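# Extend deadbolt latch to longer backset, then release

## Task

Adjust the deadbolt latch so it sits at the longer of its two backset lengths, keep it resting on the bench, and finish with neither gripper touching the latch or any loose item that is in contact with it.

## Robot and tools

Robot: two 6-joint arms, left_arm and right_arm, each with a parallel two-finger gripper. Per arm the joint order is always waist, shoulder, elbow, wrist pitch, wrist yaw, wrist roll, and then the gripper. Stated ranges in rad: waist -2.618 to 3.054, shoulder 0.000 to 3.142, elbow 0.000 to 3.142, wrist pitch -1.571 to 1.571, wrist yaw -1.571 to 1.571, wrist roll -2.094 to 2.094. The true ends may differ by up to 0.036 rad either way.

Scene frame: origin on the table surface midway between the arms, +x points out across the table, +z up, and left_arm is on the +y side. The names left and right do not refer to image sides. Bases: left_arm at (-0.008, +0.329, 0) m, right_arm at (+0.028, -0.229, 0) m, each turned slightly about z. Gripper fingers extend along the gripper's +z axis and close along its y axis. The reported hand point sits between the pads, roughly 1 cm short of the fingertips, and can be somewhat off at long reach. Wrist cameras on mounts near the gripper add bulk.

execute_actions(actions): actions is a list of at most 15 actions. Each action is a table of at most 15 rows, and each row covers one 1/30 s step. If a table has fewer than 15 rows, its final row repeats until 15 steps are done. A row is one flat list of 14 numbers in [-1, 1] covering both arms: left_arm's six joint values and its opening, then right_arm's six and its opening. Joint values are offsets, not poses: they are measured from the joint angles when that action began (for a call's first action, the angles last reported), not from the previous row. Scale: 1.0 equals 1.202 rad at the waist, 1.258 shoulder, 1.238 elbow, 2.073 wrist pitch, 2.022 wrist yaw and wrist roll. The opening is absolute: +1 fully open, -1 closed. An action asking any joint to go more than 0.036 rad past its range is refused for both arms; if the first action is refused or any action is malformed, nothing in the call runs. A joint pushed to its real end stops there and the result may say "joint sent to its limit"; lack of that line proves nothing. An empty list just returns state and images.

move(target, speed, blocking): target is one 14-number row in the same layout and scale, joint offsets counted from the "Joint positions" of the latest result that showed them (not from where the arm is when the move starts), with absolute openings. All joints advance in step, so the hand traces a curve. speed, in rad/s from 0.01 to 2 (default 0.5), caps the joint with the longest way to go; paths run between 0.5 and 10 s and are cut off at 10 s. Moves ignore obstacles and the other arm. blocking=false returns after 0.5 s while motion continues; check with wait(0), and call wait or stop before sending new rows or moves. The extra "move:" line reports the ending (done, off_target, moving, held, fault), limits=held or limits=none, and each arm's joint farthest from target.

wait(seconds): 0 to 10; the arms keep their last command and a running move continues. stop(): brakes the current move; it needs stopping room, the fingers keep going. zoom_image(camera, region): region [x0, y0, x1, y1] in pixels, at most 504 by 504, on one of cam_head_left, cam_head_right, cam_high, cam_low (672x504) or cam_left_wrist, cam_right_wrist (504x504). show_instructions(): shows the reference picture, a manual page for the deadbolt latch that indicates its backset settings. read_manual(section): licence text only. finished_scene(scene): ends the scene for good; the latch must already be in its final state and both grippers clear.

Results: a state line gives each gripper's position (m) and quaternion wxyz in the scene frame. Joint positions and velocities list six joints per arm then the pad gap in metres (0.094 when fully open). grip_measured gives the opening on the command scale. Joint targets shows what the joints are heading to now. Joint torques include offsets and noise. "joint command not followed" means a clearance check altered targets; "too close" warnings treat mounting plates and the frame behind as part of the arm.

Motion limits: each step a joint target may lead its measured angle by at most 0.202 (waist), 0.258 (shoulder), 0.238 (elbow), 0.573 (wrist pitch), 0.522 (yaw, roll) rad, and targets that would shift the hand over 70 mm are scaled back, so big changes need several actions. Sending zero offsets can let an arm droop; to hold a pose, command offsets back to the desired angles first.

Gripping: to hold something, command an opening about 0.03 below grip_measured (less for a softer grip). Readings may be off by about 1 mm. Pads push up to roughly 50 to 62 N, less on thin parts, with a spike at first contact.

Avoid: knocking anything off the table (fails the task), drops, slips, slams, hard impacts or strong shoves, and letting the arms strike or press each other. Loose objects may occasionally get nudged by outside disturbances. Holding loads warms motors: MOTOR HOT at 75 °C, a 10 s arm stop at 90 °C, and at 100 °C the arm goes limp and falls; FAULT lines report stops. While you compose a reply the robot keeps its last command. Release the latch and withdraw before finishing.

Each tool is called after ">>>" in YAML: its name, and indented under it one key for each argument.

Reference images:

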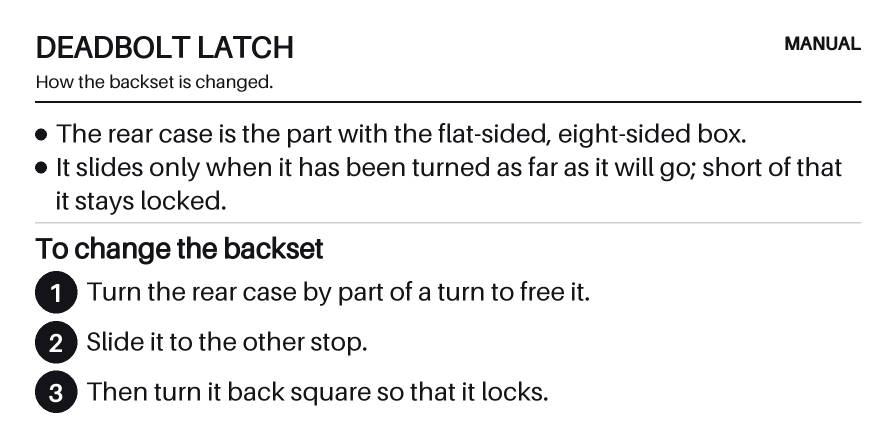

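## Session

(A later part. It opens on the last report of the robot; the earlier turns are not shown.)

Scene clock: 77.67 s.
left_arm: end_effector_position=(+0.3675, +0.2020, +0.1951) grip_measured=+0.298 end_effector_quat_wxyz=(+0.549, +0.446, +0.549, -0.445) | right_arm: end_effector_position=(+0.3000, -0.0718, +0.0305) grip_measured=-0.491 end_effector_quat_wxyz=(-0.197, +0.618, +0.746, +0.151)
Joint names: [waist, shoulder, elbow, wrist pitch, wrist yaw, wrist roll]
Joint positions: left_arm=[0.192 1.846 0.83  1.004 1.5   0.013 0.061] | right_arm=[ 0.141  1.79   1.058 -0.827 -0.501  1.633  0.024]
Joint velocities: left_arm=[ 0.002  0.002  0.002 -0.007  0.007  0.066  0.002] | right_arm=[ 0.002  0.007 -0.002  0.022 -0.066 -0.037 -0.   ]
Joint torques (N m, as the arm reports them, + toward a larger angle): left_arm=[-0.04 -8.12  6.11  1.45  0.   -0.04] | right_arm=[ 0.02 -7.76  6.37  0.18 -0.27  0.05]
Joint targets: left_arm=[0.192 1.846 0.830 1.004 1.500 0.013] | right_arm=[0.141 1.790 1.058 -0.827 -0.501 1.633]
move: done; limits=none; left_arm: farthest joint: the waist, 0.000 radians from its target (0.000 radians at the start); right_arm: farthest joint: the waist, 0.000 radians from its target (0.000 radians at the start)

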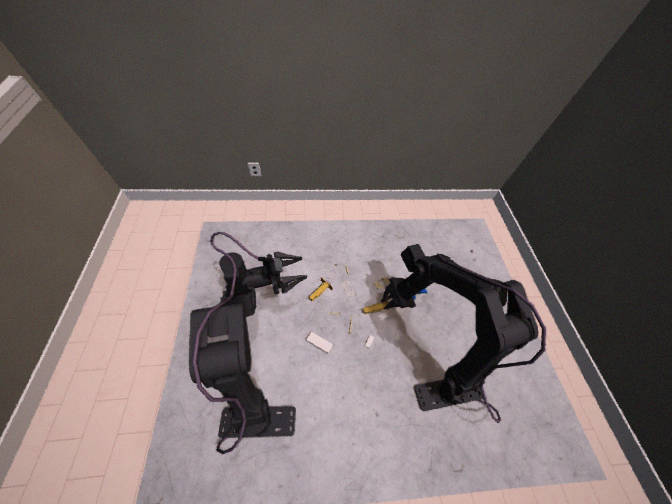

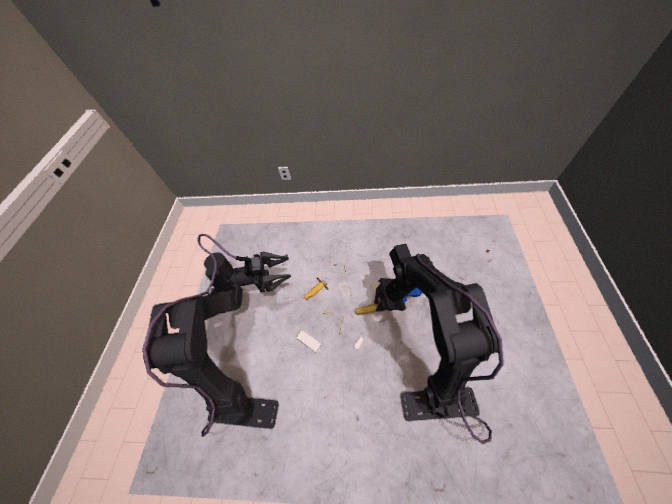

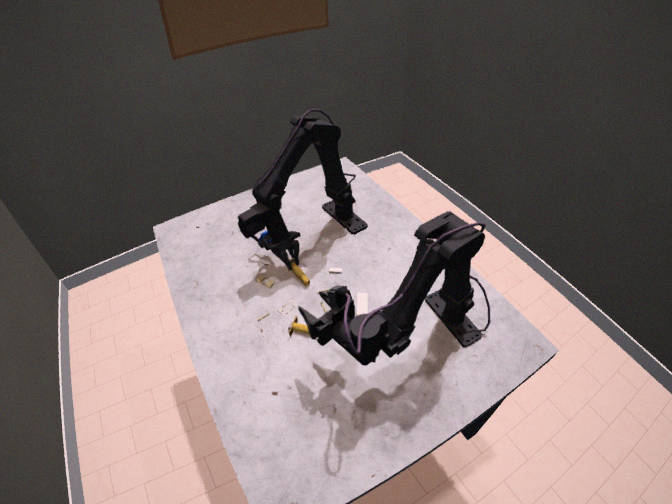

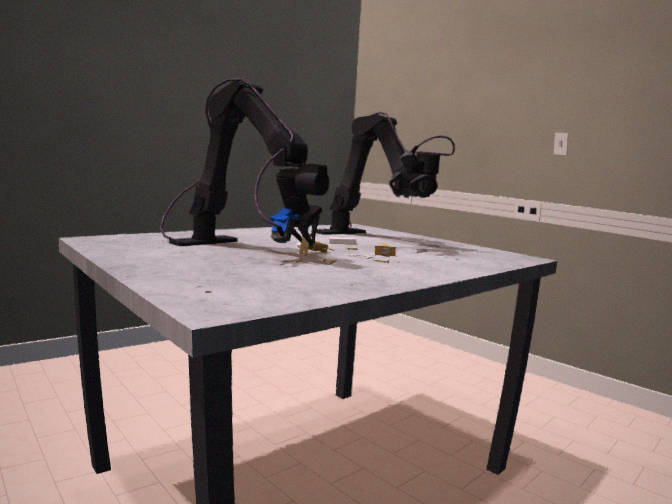

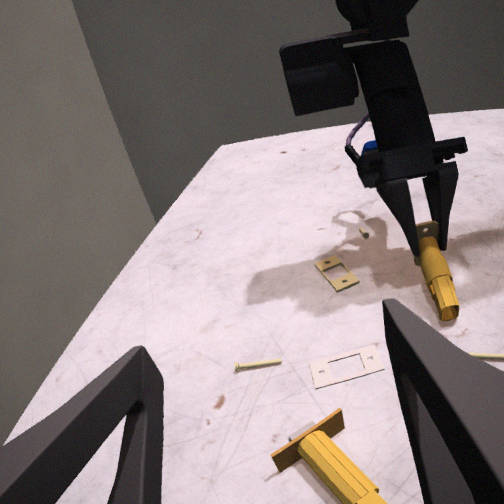

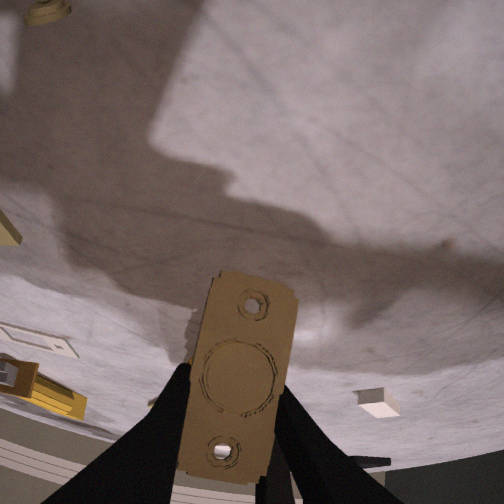

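>>> move:
  target: [-0.386,-0.135,-0.4,0.168,-0.25,-0.01,0.3, 0,-0.105,0.288,-0.222,-0.105,-0.036,-0.53]
  speed: 0.4

>>> zoom_image:
  camera: "cam_low"
  region: [250, 140, 420, 240]

>>> zoom_image:
  camera: "cam_head_left"
  region: [280, 240, 430, 340]

Scene clock: 92.03 s.
left_arm: end_effector_position=(+0.2593, +0.0824, +0.1541) grip_measured=+0.298 end_effector_quat_wxyz=(+0.558, +0.436, +0.557, -0.434) | right_arm: end_effector_position=(+0.2923, -0.0457, +0.1595) grip_measured=-0.491 end_effector_quat_wxyz=(-0.263, +0.579, +0.743, +0.208)
Joint names: [waist, shoulder, elbow, wrist pitch, wrist yaw, wrist roll]
Joint positions: left_arm=[-0.266  1.698  0.347  1.349  1.002  0.005  0.061] | right_arm=[ 0.141  1.677  1.384 -1.272 -0.685  1.573  0.024]
Joint velocities: left_arm=[-0.002  0.007 -0.012  0.007 -0.066 -0.022 -0.001] | right_arm=[ 0.012 -0.017 -0.002  0.022  0.022  0.051  0.001]
Joint torques (N m, as the arm reports them, + toward a larger angle): left_arm=[-0.44 -7.09  3.8   1.79 -0.03 -0.16] | right_arm=[ 0.06 -8.51  9.44  0.02 -0.59 -0.11]
Joint targets: left_arm=[-0.272 1.676 0.335 1.352 0.995 -0.007] | right_arm=[0.141 1.658 1.414 -1.288 -0.713 1.560]
move: off_target (left_arm, right_arm); limits=none; left_arm: farthest joint: the shoulder, 0.022 radians from its target (0.170 radians at the start); right_arm: farthest joint: the elbow, 0.031 radians from its target (0.357 radians at the start)

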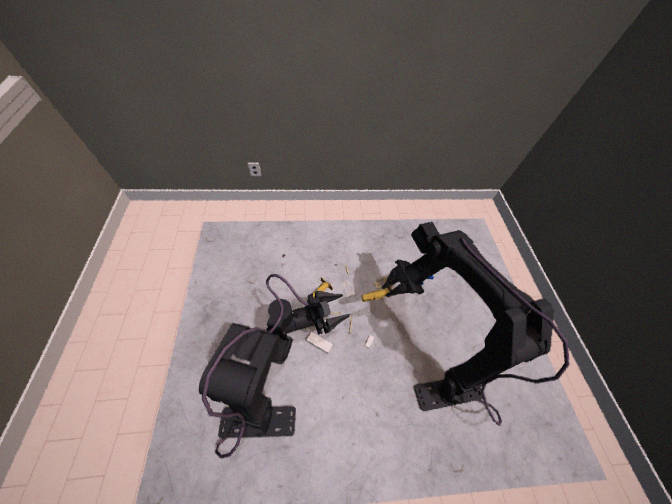

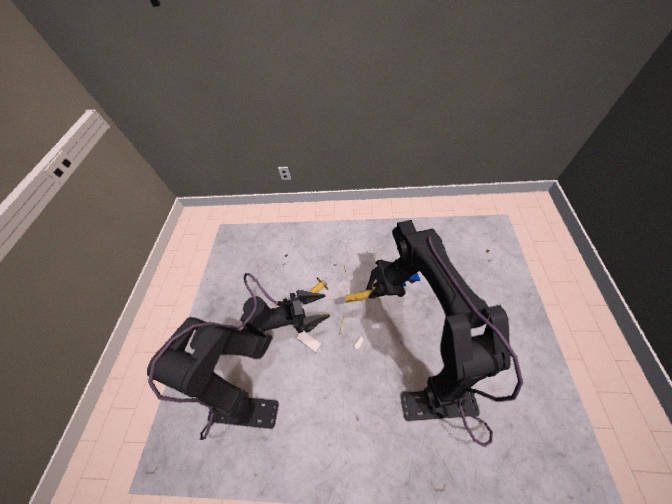

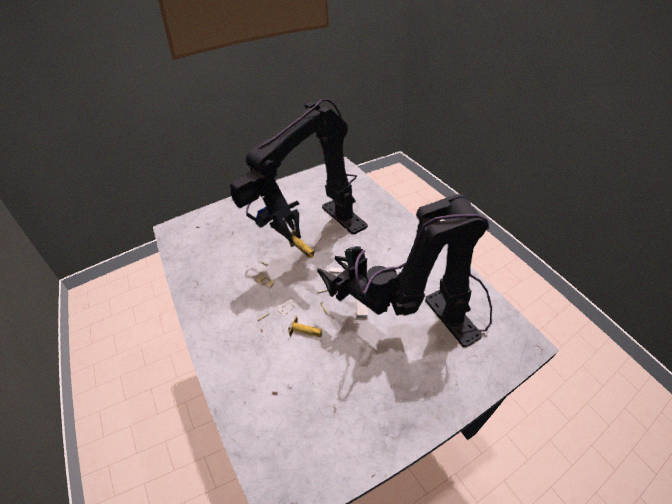

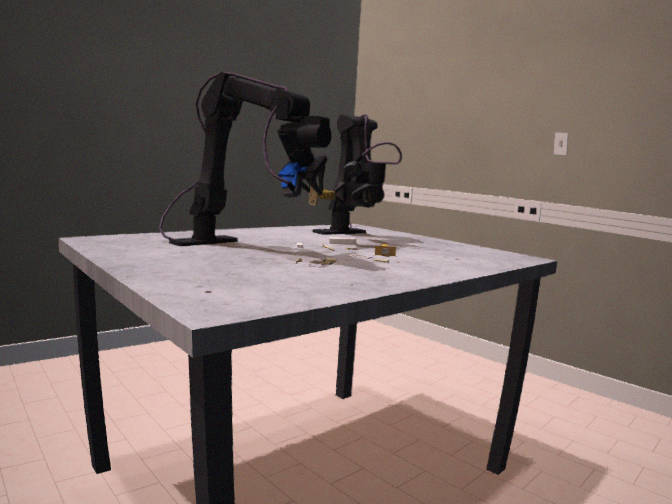

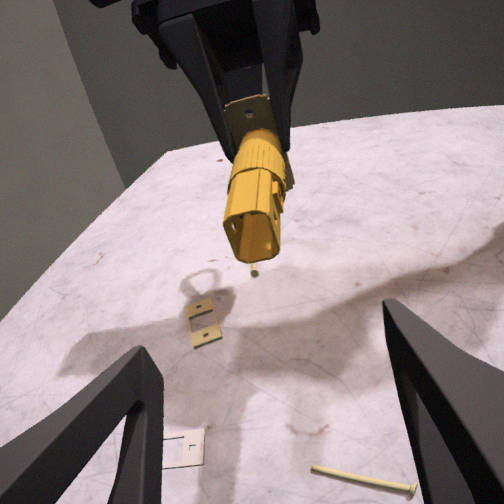

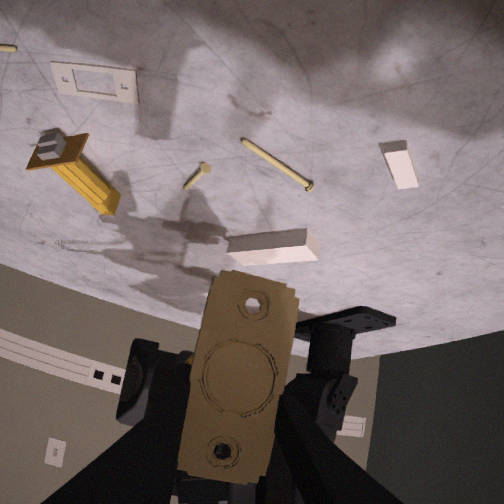

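Region (250, 140, 420, 240) of cam_low's 672x504 image, scaled by 2.965, with more detail than that image has; it fills the top 296 rows of this view, and the rest is white.

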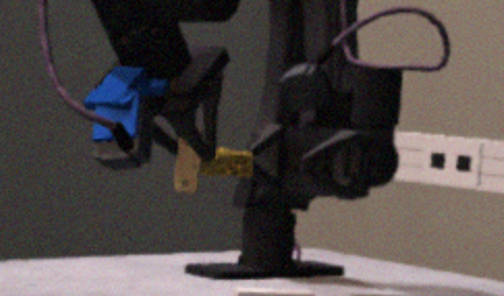

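Region (280, 240, 430, 340) of cam_head_left's 672x504 image, scaled by 3.360, with more detail than that image has.

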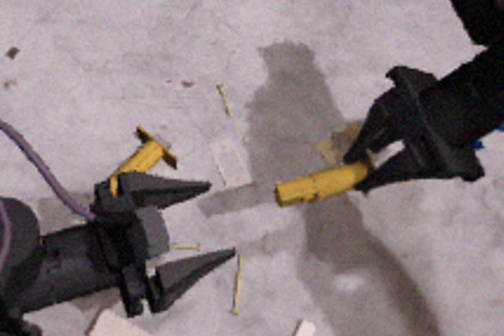

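>>> move:
  target: [-0.151,0.112,0.175,-0.03,-0.073,0,0, 0,0,0,0,0,0,-0.53]
  speed: 0.25

>>> zoom_image:
  camera: "cam_low"
  region: [270, 150, 390, 230]

>>> zoom_image:
  camera: "cam_head_left"
  region: [310, 255, 430, 335]

Scene clock: 100.20 s.
left_arm: end_effector_position=(+0.2791, +0.0200, +0.1595) grip_measured=+0.002 end_effector_quat_wxyz=(+0.557, +0.447, +0.542, -0.442) | right_arm: end_effector_position=(+0.2924, -0.0465, +0.1589) grip_measured=-0.491 end_effector_quat_wxyz=(-0.262, +0.580, +0.743, +0.207)
Joint names: [waist, shoulder, elbow, wrist pitch, wrist yaw, wrist roll]
Joint positions: left_arm=[-0.442  1.826  0.542  1.303  0.862  0.005  0.047] | right_arm=[ 0.141  1.677  1.384 -1.272 -0.68   1.573  0.024]
Joint velocities: left_arm=[-0.002  0.002  0.012 -0.007  0.037 -0.066 -0.   ] | right_arm=[-0.017 -0.002 -0.002 -0.022  0.037 -0.095  0.001]
Joint torques (N m, as the arm reports them, + toward a larger angle): left_arm=[-0.46 -6.01  7.09  1.67 -0.03 -0.04] | right_arm=[-0.14 -7.1   7.01  0.19 -0.36 -0.02]
Joint targets: left_arm=[-0.448 1.839 0.564 1.287 0.854 0.005] | right_arm=[0.141 1.677 1.384 -1.272 -0.685 1.573]
move: off_target (left_arm); limits=none; left_arm: farthest joint: the elbow, 0.022 radians from its target (0.217 radians at the start); right_arm: farthest joint: the wrist yaw, 0.005 radians from its target (0.000 radians at the start)

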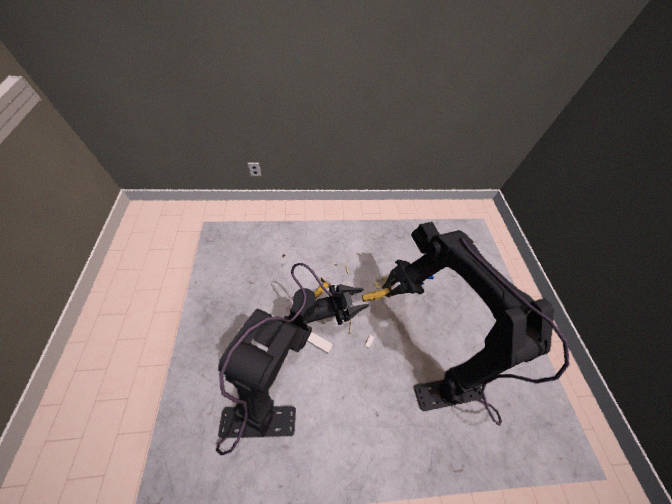

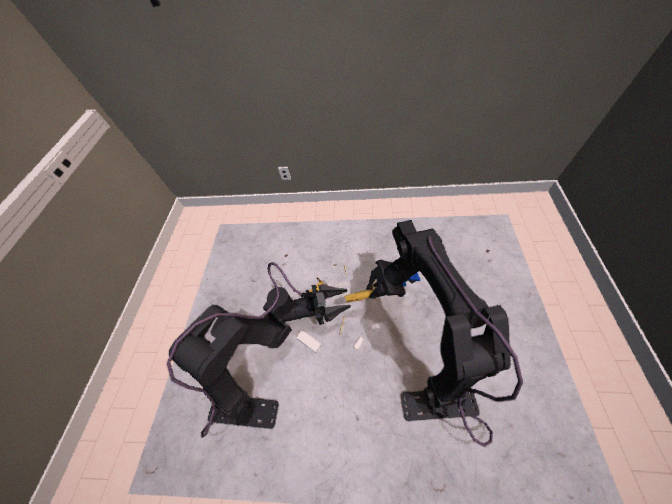

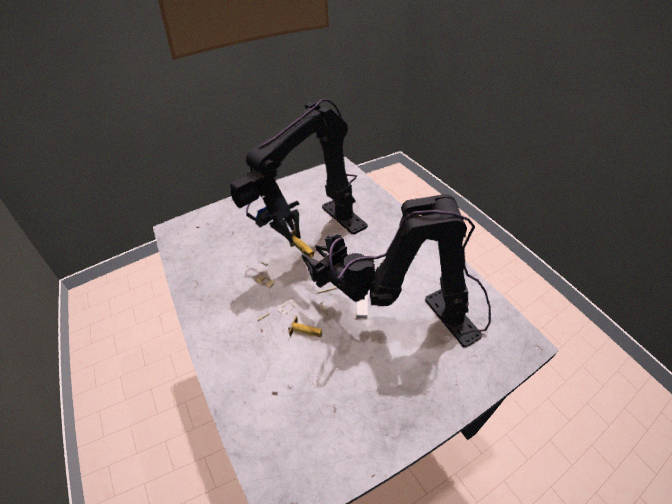

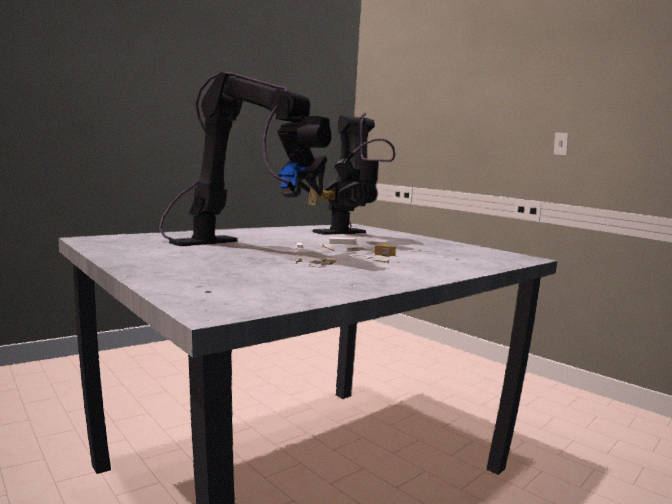

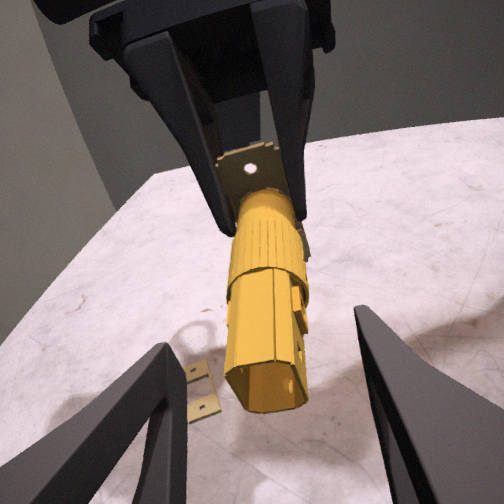

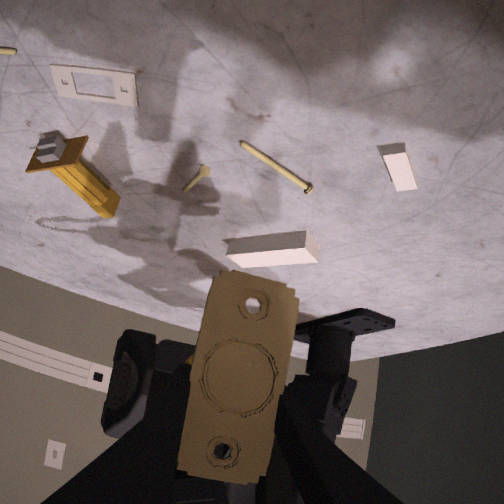

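Region (270, 150, 390, 230) of cam_low's 672x504 image, scaled by 4.200, with more detail than that image has.

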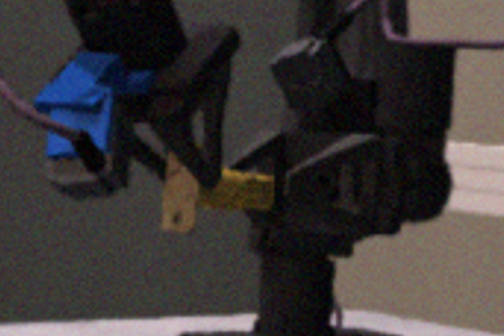

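Region (310, 255, 430, 335) of cam_head_left's 672x504 image, scaled by 4.200, with more detail than that image has.

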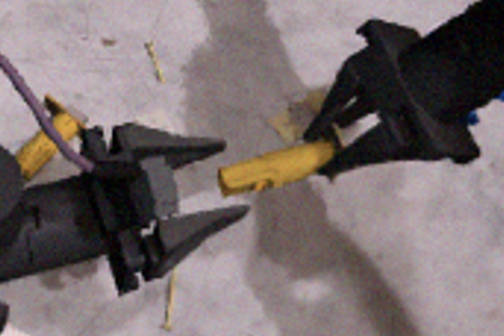

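>>> move:
  target: [-0.022,0.044,0.035,0,-0.014,0,-0.35, 0,0,0,0,-0.01,0,-0.53]
  speed: 0.1

>>> zoom_image:
  camera: "cam_low"
  region: [270, 150, 390, 230]

Scene clock: 109.33 s.
left_arm: end_effector_position=(+0.2821, +0.0123, +0.1499) grip_measured=-0.348 end_effector_quat_wxyz=(+0.551, +0.445, +0.550, -0.443) | right_arm: end_effector_position=(+0.2924, -0.0467, +0.1587) grip_measured=-0.491 end_effector_quat_wxyz=(-0.261, +0.580, +0.744, +0.206)
Joint names: [waist, shoulder, elbow, wrist pitch, wrist yaw, wrist roll]
Joint positions: left_arm=[-0.461  1.869  0.563  1.305  0.841  0.005  0.031] | right_arm=[ 0.141  1.677  1.384 -1.272 -0.678  1.573  0.024]
Joint velocities: left_arm=[-0.007  0.007  0.007 -0.022 -0.037  0.007 -0.001] | right_arm=[ 0.002 -0.002  0.002 -0.051 -0.051  0.022 -0.   ]
Joint torques (N m, as the arm reports them, + toward a larger angle): left_arm=[-0.6  -6.35  7.04  1.85 -0.05 -0.03] | right_arm=[-0.16 -7.26  6.93  0.14 -0.51  0.04]
Joint targets: left_arm=[-0.468 1.882 0.585 1.303 0.834 0.005] | right_arm=[0.141 1.677 1.384 -1.272 -0.700 1.573]
move: off_target (left_arm, right_arm); limits=none; left_arm: farthest joint: the elbow, 0.022 radians from its target (0.043 radians at the start); right_arm: farthest joint: the wrist yaw, 0.022 radians from its target (0.020 radians at the start)

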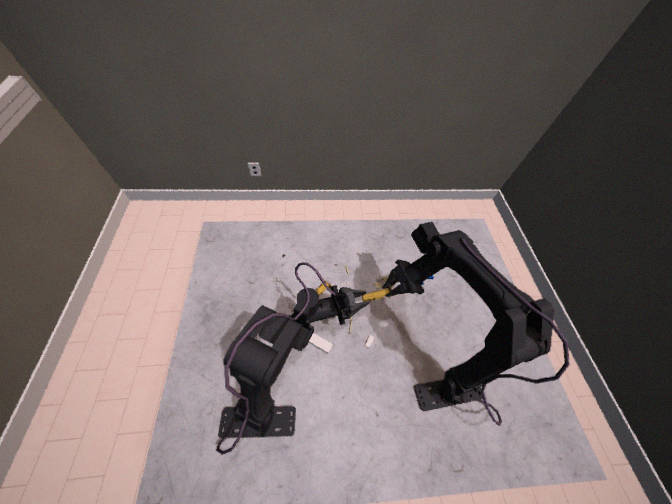

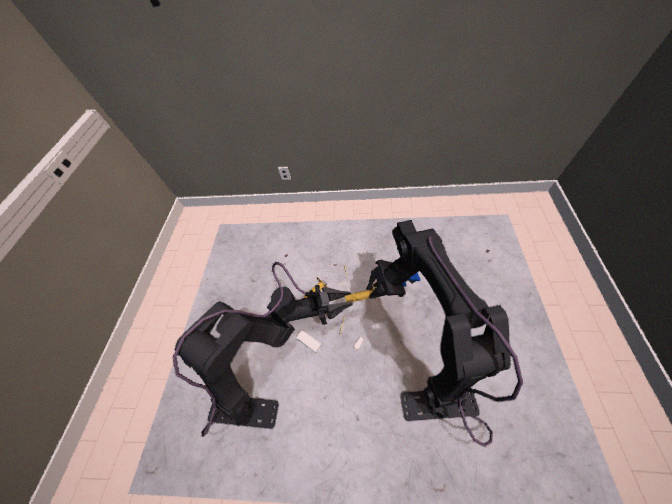

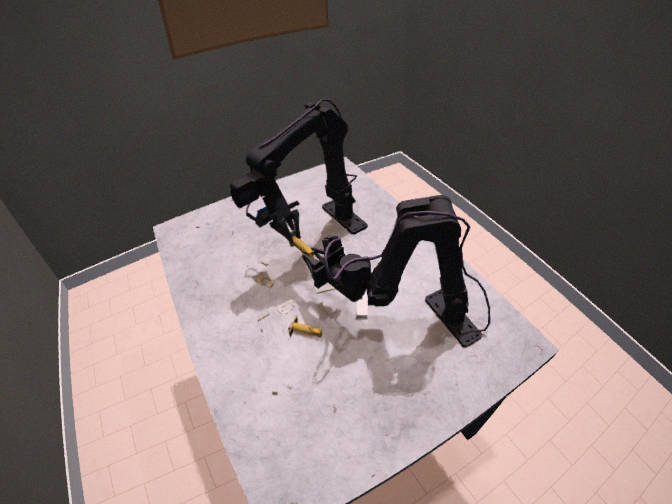

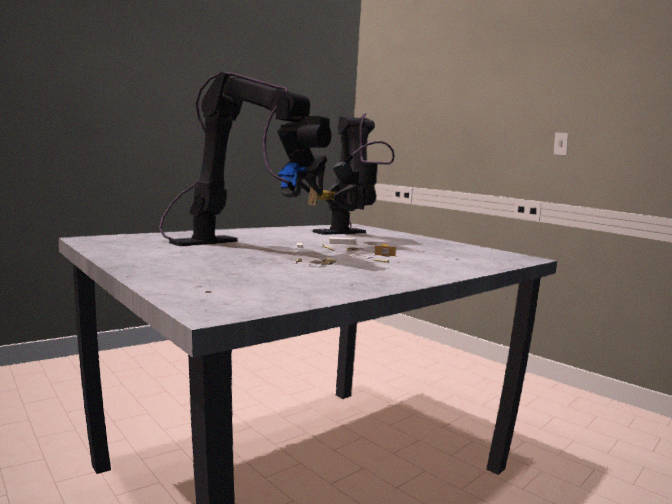

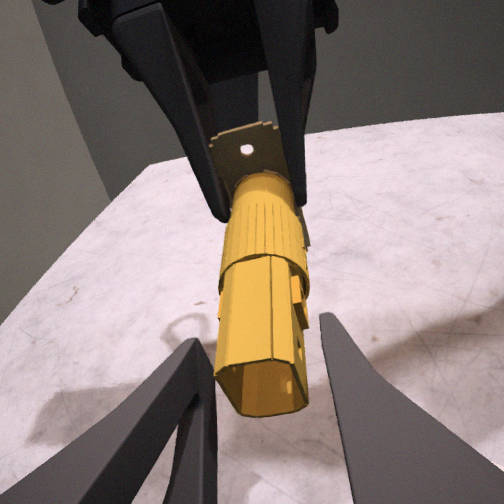

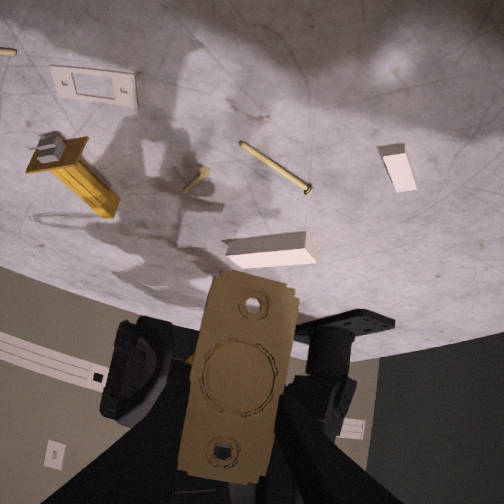

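Region (270, 150, 390, 230) of cam_low's 672x504 image, scaled by 4.200, with more detail than that image has.

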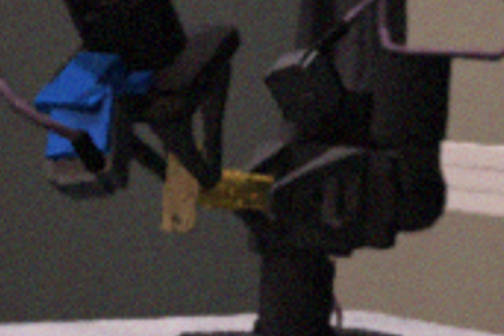

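Close, then test a small turn.

>>> move:
  target: [0,0,0,0,-0.008,0,-0.63, 0,0,0,0,-0.01,0,-0.53]

>>> move:
  target: [0,0,0,0,0,-0.04,-0.63, 0,0,0,0,-0.01,0,-0.53]
  speed: 0.1

Scene clock: 114.60 s.
left_arm: end_effector_position=(+0.2823, +0.0123, +0.1499) grip_measured=-0.627 end_effector_quat_wxyz=(+0.551, +0.445, +0.550, -0.443) | right_arm: end_effector_position=(+0.2932, -0.0467, +0.1586) grip_measured=-0.491 end_effector_quat_wxyz=(-0.259, +0.580, +0.744, +0.207)
Joint names: [waist, shoulder, elbow, wrist pitch, wrist yaw, wrist roll]
Joint positions: left_arm=[-0.461  1.869  0.563  1.305  0.84   0.005  0.018] | right_arm=[ 0.141  1.677  1.384 -1.268 -0.677  1.573  0.024]
Joint velocities: left_arm=[-0.007  0.002  0.012  0.022 -0.007 -0.007 -0.001] | right_arm=[-0.007 -0.002  0.007 -0.037 -0.051  0.007 -0.001]
Joint torques (N m, as the arm reports them, + toward a larger angle): left_arm=[-0.03 -7.33  5.14  1.88 -0.14 -0.03] | right_arm=[ 0.07 -7.18  6.96  0.14 -0.53  0.01]
Joint targets: left_arm=[-0.461 1.869 0.563 1.305 0.825 0.005] | right_arm=[0.141 1.677 1.384 -1.272 -0.699 1.573]
move: off_target (right_arm); limits=none; left_arm: farthest joint: the wrist yaw, 0.015 radians from its target (0.016 radians at the start); right_arm: farthest joint: the wrist yaw, 0.021 radians from its target (0.020 radians at the start)

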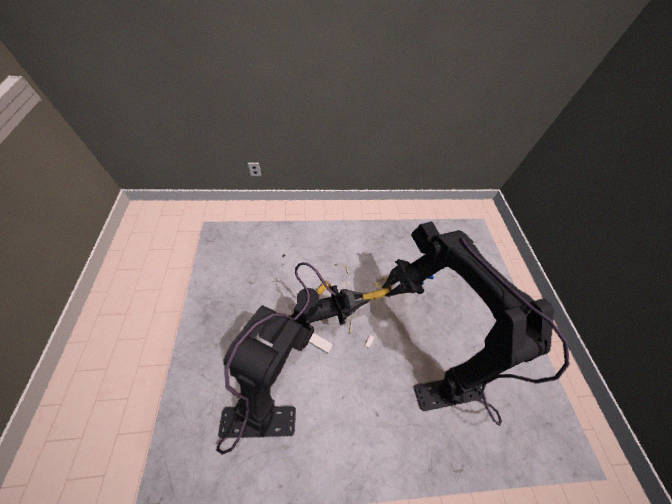

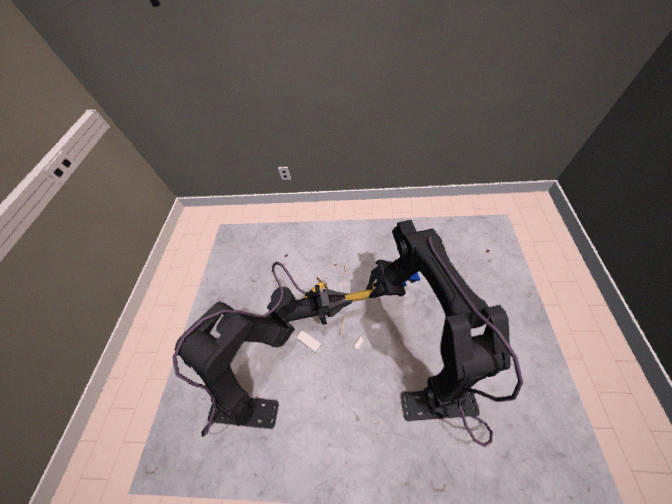

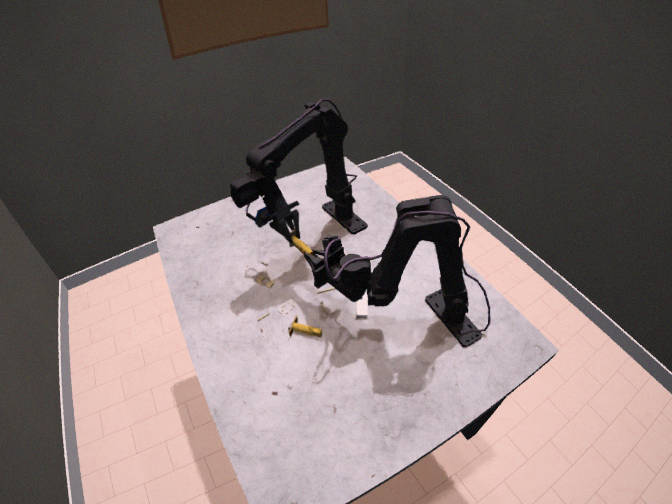

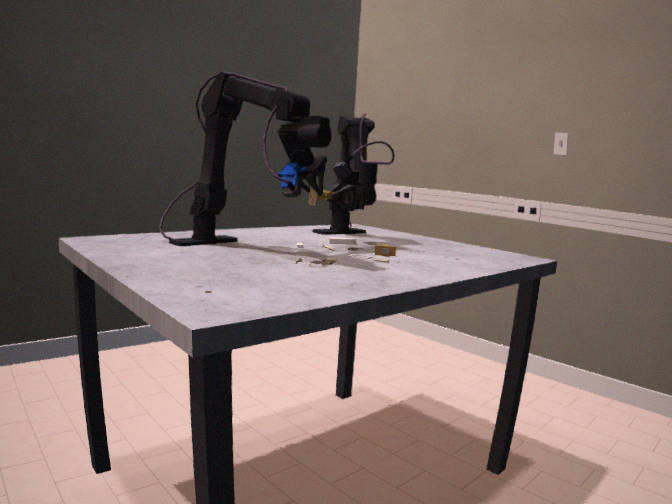

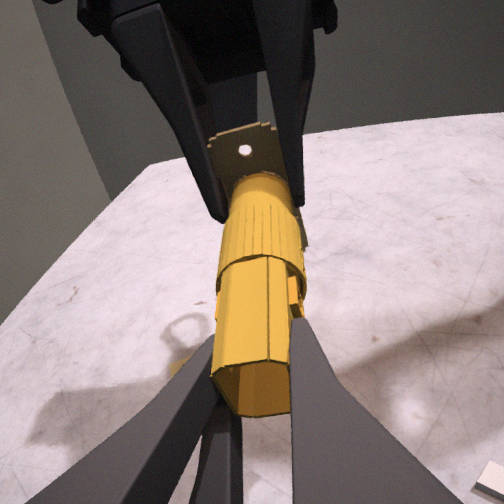

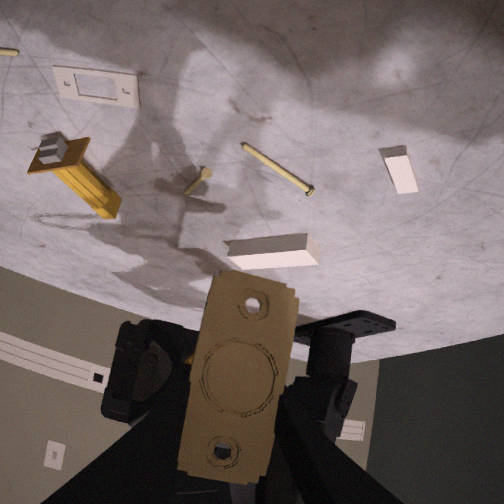

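Scene clock: 115.83 s.
left_arm: end_effector_position=(+0.2821, +0.0123, +0.1499) grip_measured=-0.627 end_effector_quat_wxyz=(+0.537, +0.429, +0.563, -0.460) | right_arm: end_effector_position=(+0.2934, -0.0467, +0.1585) grip_measured=-0.491 end_effector_quat_wxyz=(-0.259, +0.580, +0.744, +0.208)
Joint names: [waist, shoulder, elbow, wrist pitch, wrist yaw, wrist roll]
Joint positions: left_arm=[-0.461  1.869  0.563  1.305  0.841 -0.056  0.018] | right_arm=[ 0.141  1.677  1.384 -1.268 -0.676  1.573  0.024]
Joint velocities: left_arm=[-0.002 -0.007  0.002 -0.037  0.051 -0.081  0.001] | right_arm=[-0.007 -0.017 -0.002  0.007  0.022 -0.022 -0.   ]
Joint torques (N m, as the arm reports them, + toward a larger angle): left_arm=[ 0.   -7.34  5.15  1.87  0.   -0.21] | right_arm=[ 0.02 -7.03  7.11  0.12 -0.51  0.01]
Joint targets: left_arm=[-0.461 1.869 0.563 1.305 0.840 -0.076] | right_arm=[0.141 1.677 1.384 -1.268 -0.697 1.573]
move: off_target (right_arm); limits=none; left_arm: farthest joint: the wrist roll, 0.020 radians from its target (0.081 radians at the start); right_arm: farthest joint: the wrist yaw, 0.021 radians from its target (0.020 radians at the start)

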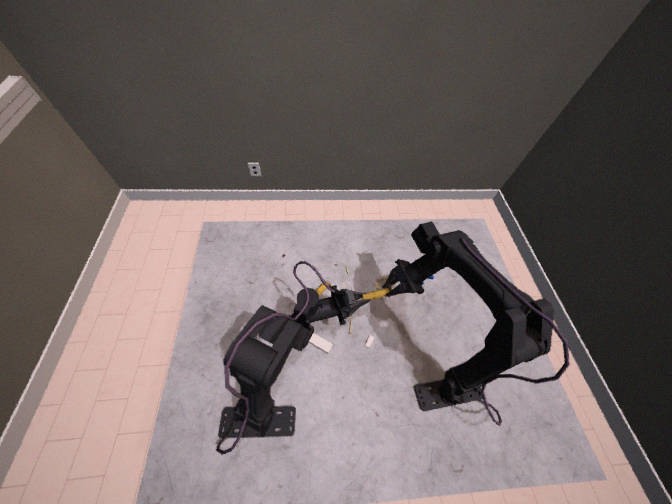

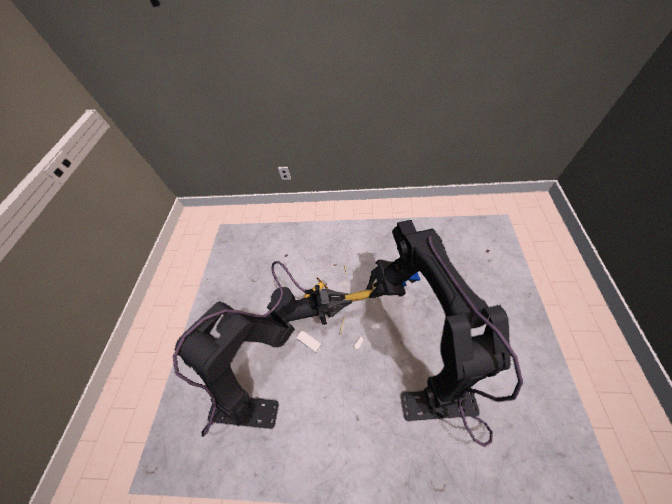

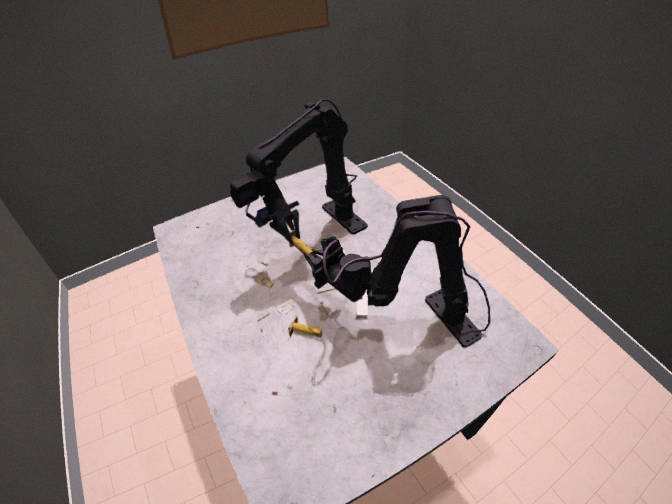

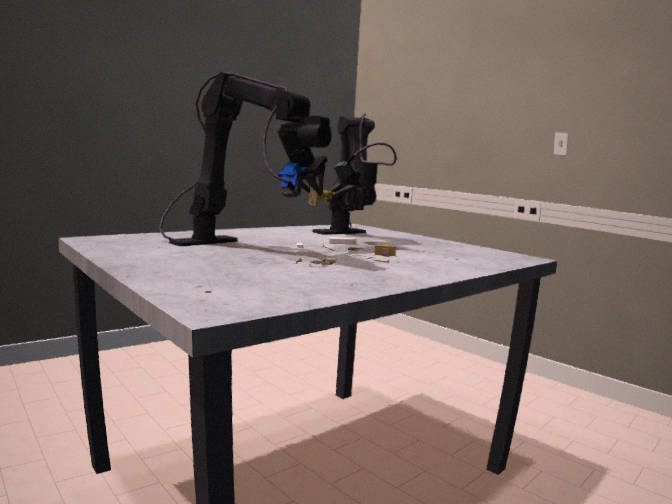

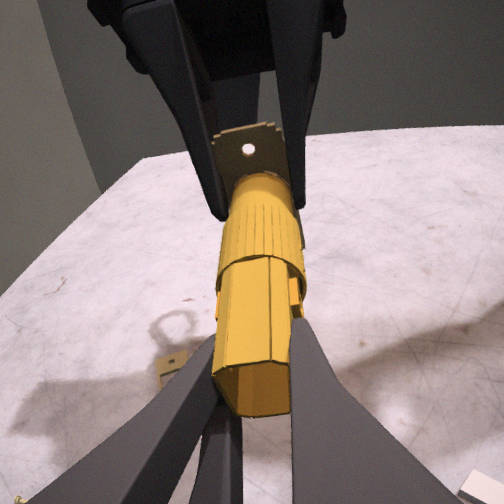

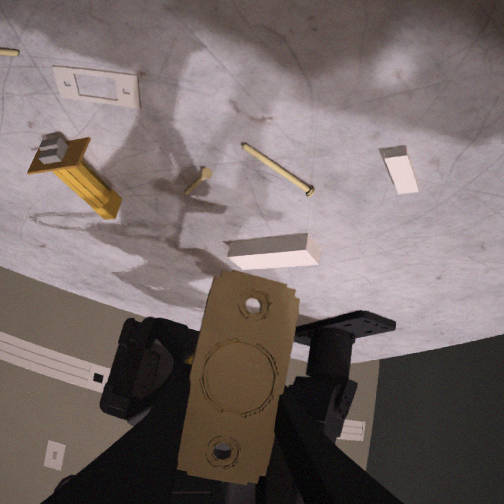

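>>> execute_actions:
  actions:
    - [[0,0,0,0,0,-0.01,-0.68,0,0,0,0,-0.01,0,-0.53]]
    - [[0,0,0,0,0,-0.04,-0.68,0,0,0,0,-0.01,0,-0.53]]
    - [[0,0,0,0,0,-0.04,-0.68,0,0,0,0,-0.01,0,-0.53]]

Scene clock: 123.33 s.
left_arm: end_effector_position=(+0.2803, +0.0119, +0.1502) grip_measured=-0.653 end_effector_quat_wxyz=(+0.517, +0.409, +0.576, -0.483) | right_arm: end_effector_position=(+0.2917, -0.0469, +0.1587) grip_measured=-0.491 end_effector_quat_wxyz=(-0.263, +0.585, +0.740, +0.203)
Joint names: [waist, shoulder, elbow, wrist pitch, wrist yaw, wrist roll]
Joint positions: left_arm=[-0.461  1.869  0.563  1.306  0.851 -0.134  0.016] | right_arm=[ 0.141  1.677  1.384 -1.276 -0.678  1.585  0.024]
Joint velocities: left_arm=[ 0.007 -0.002 -0.002  0.066  0.007 -0.081 -0.   ] | right_arm=[-0.022  0.002 -0.002 -0.095 -0.066  0.007 -0.   ]
Joint torques (N m, as the arm reports them, + toward a larger angle): left_arm=[-0.01 -7.33  5.16  1.86 -0.03 -0.53] | right_arm=[ 0.16 -6.99  7.21  0.25 -0.5  -0.06]
Joint targets: left_arm=[-0.461 1.869 0.563 1.306 0.843 -0.183] | right_arm=[0.141 1.677 1.384 -1.268 -0.698 1.575]

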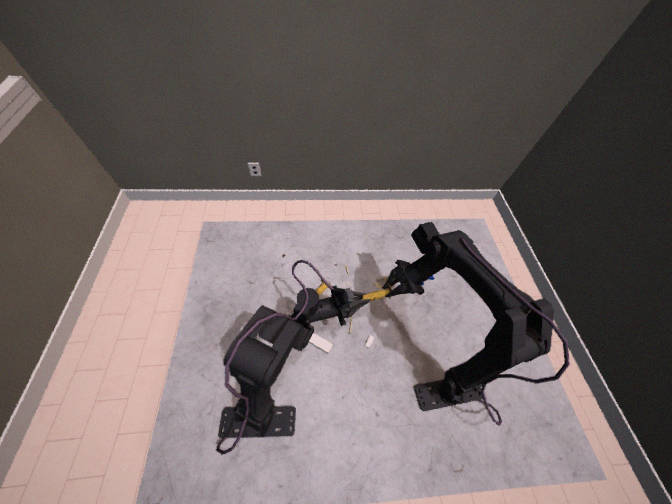

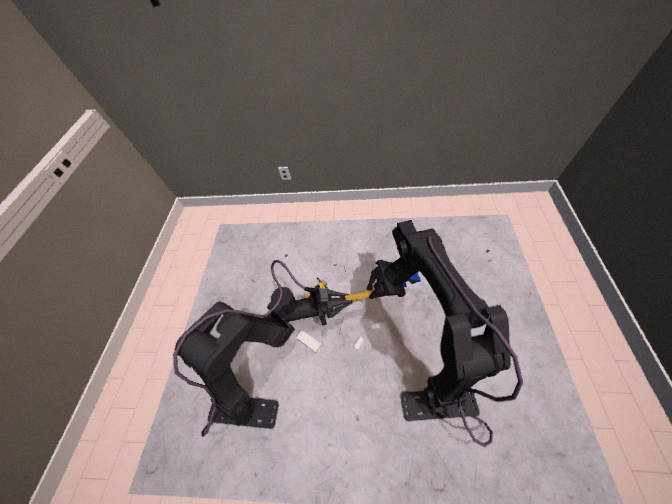

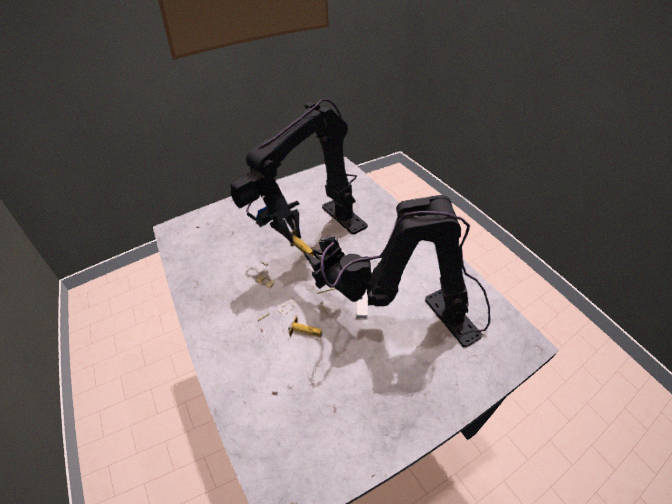

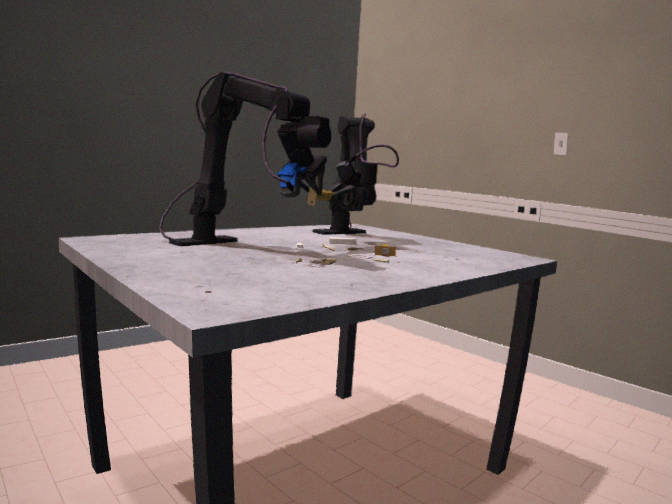

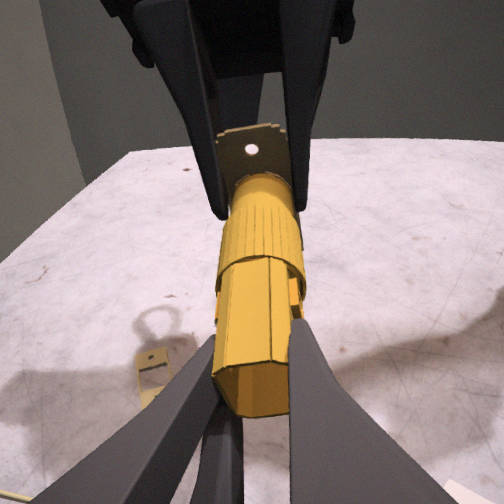

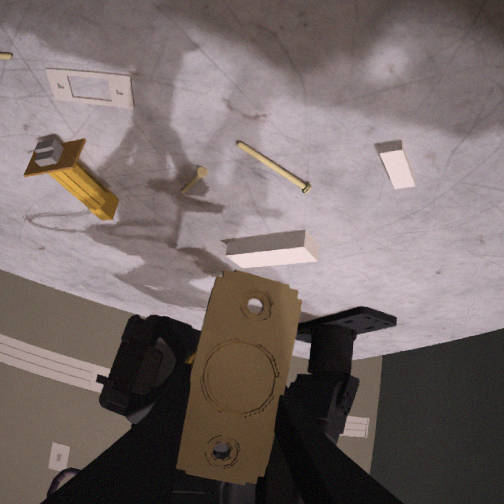

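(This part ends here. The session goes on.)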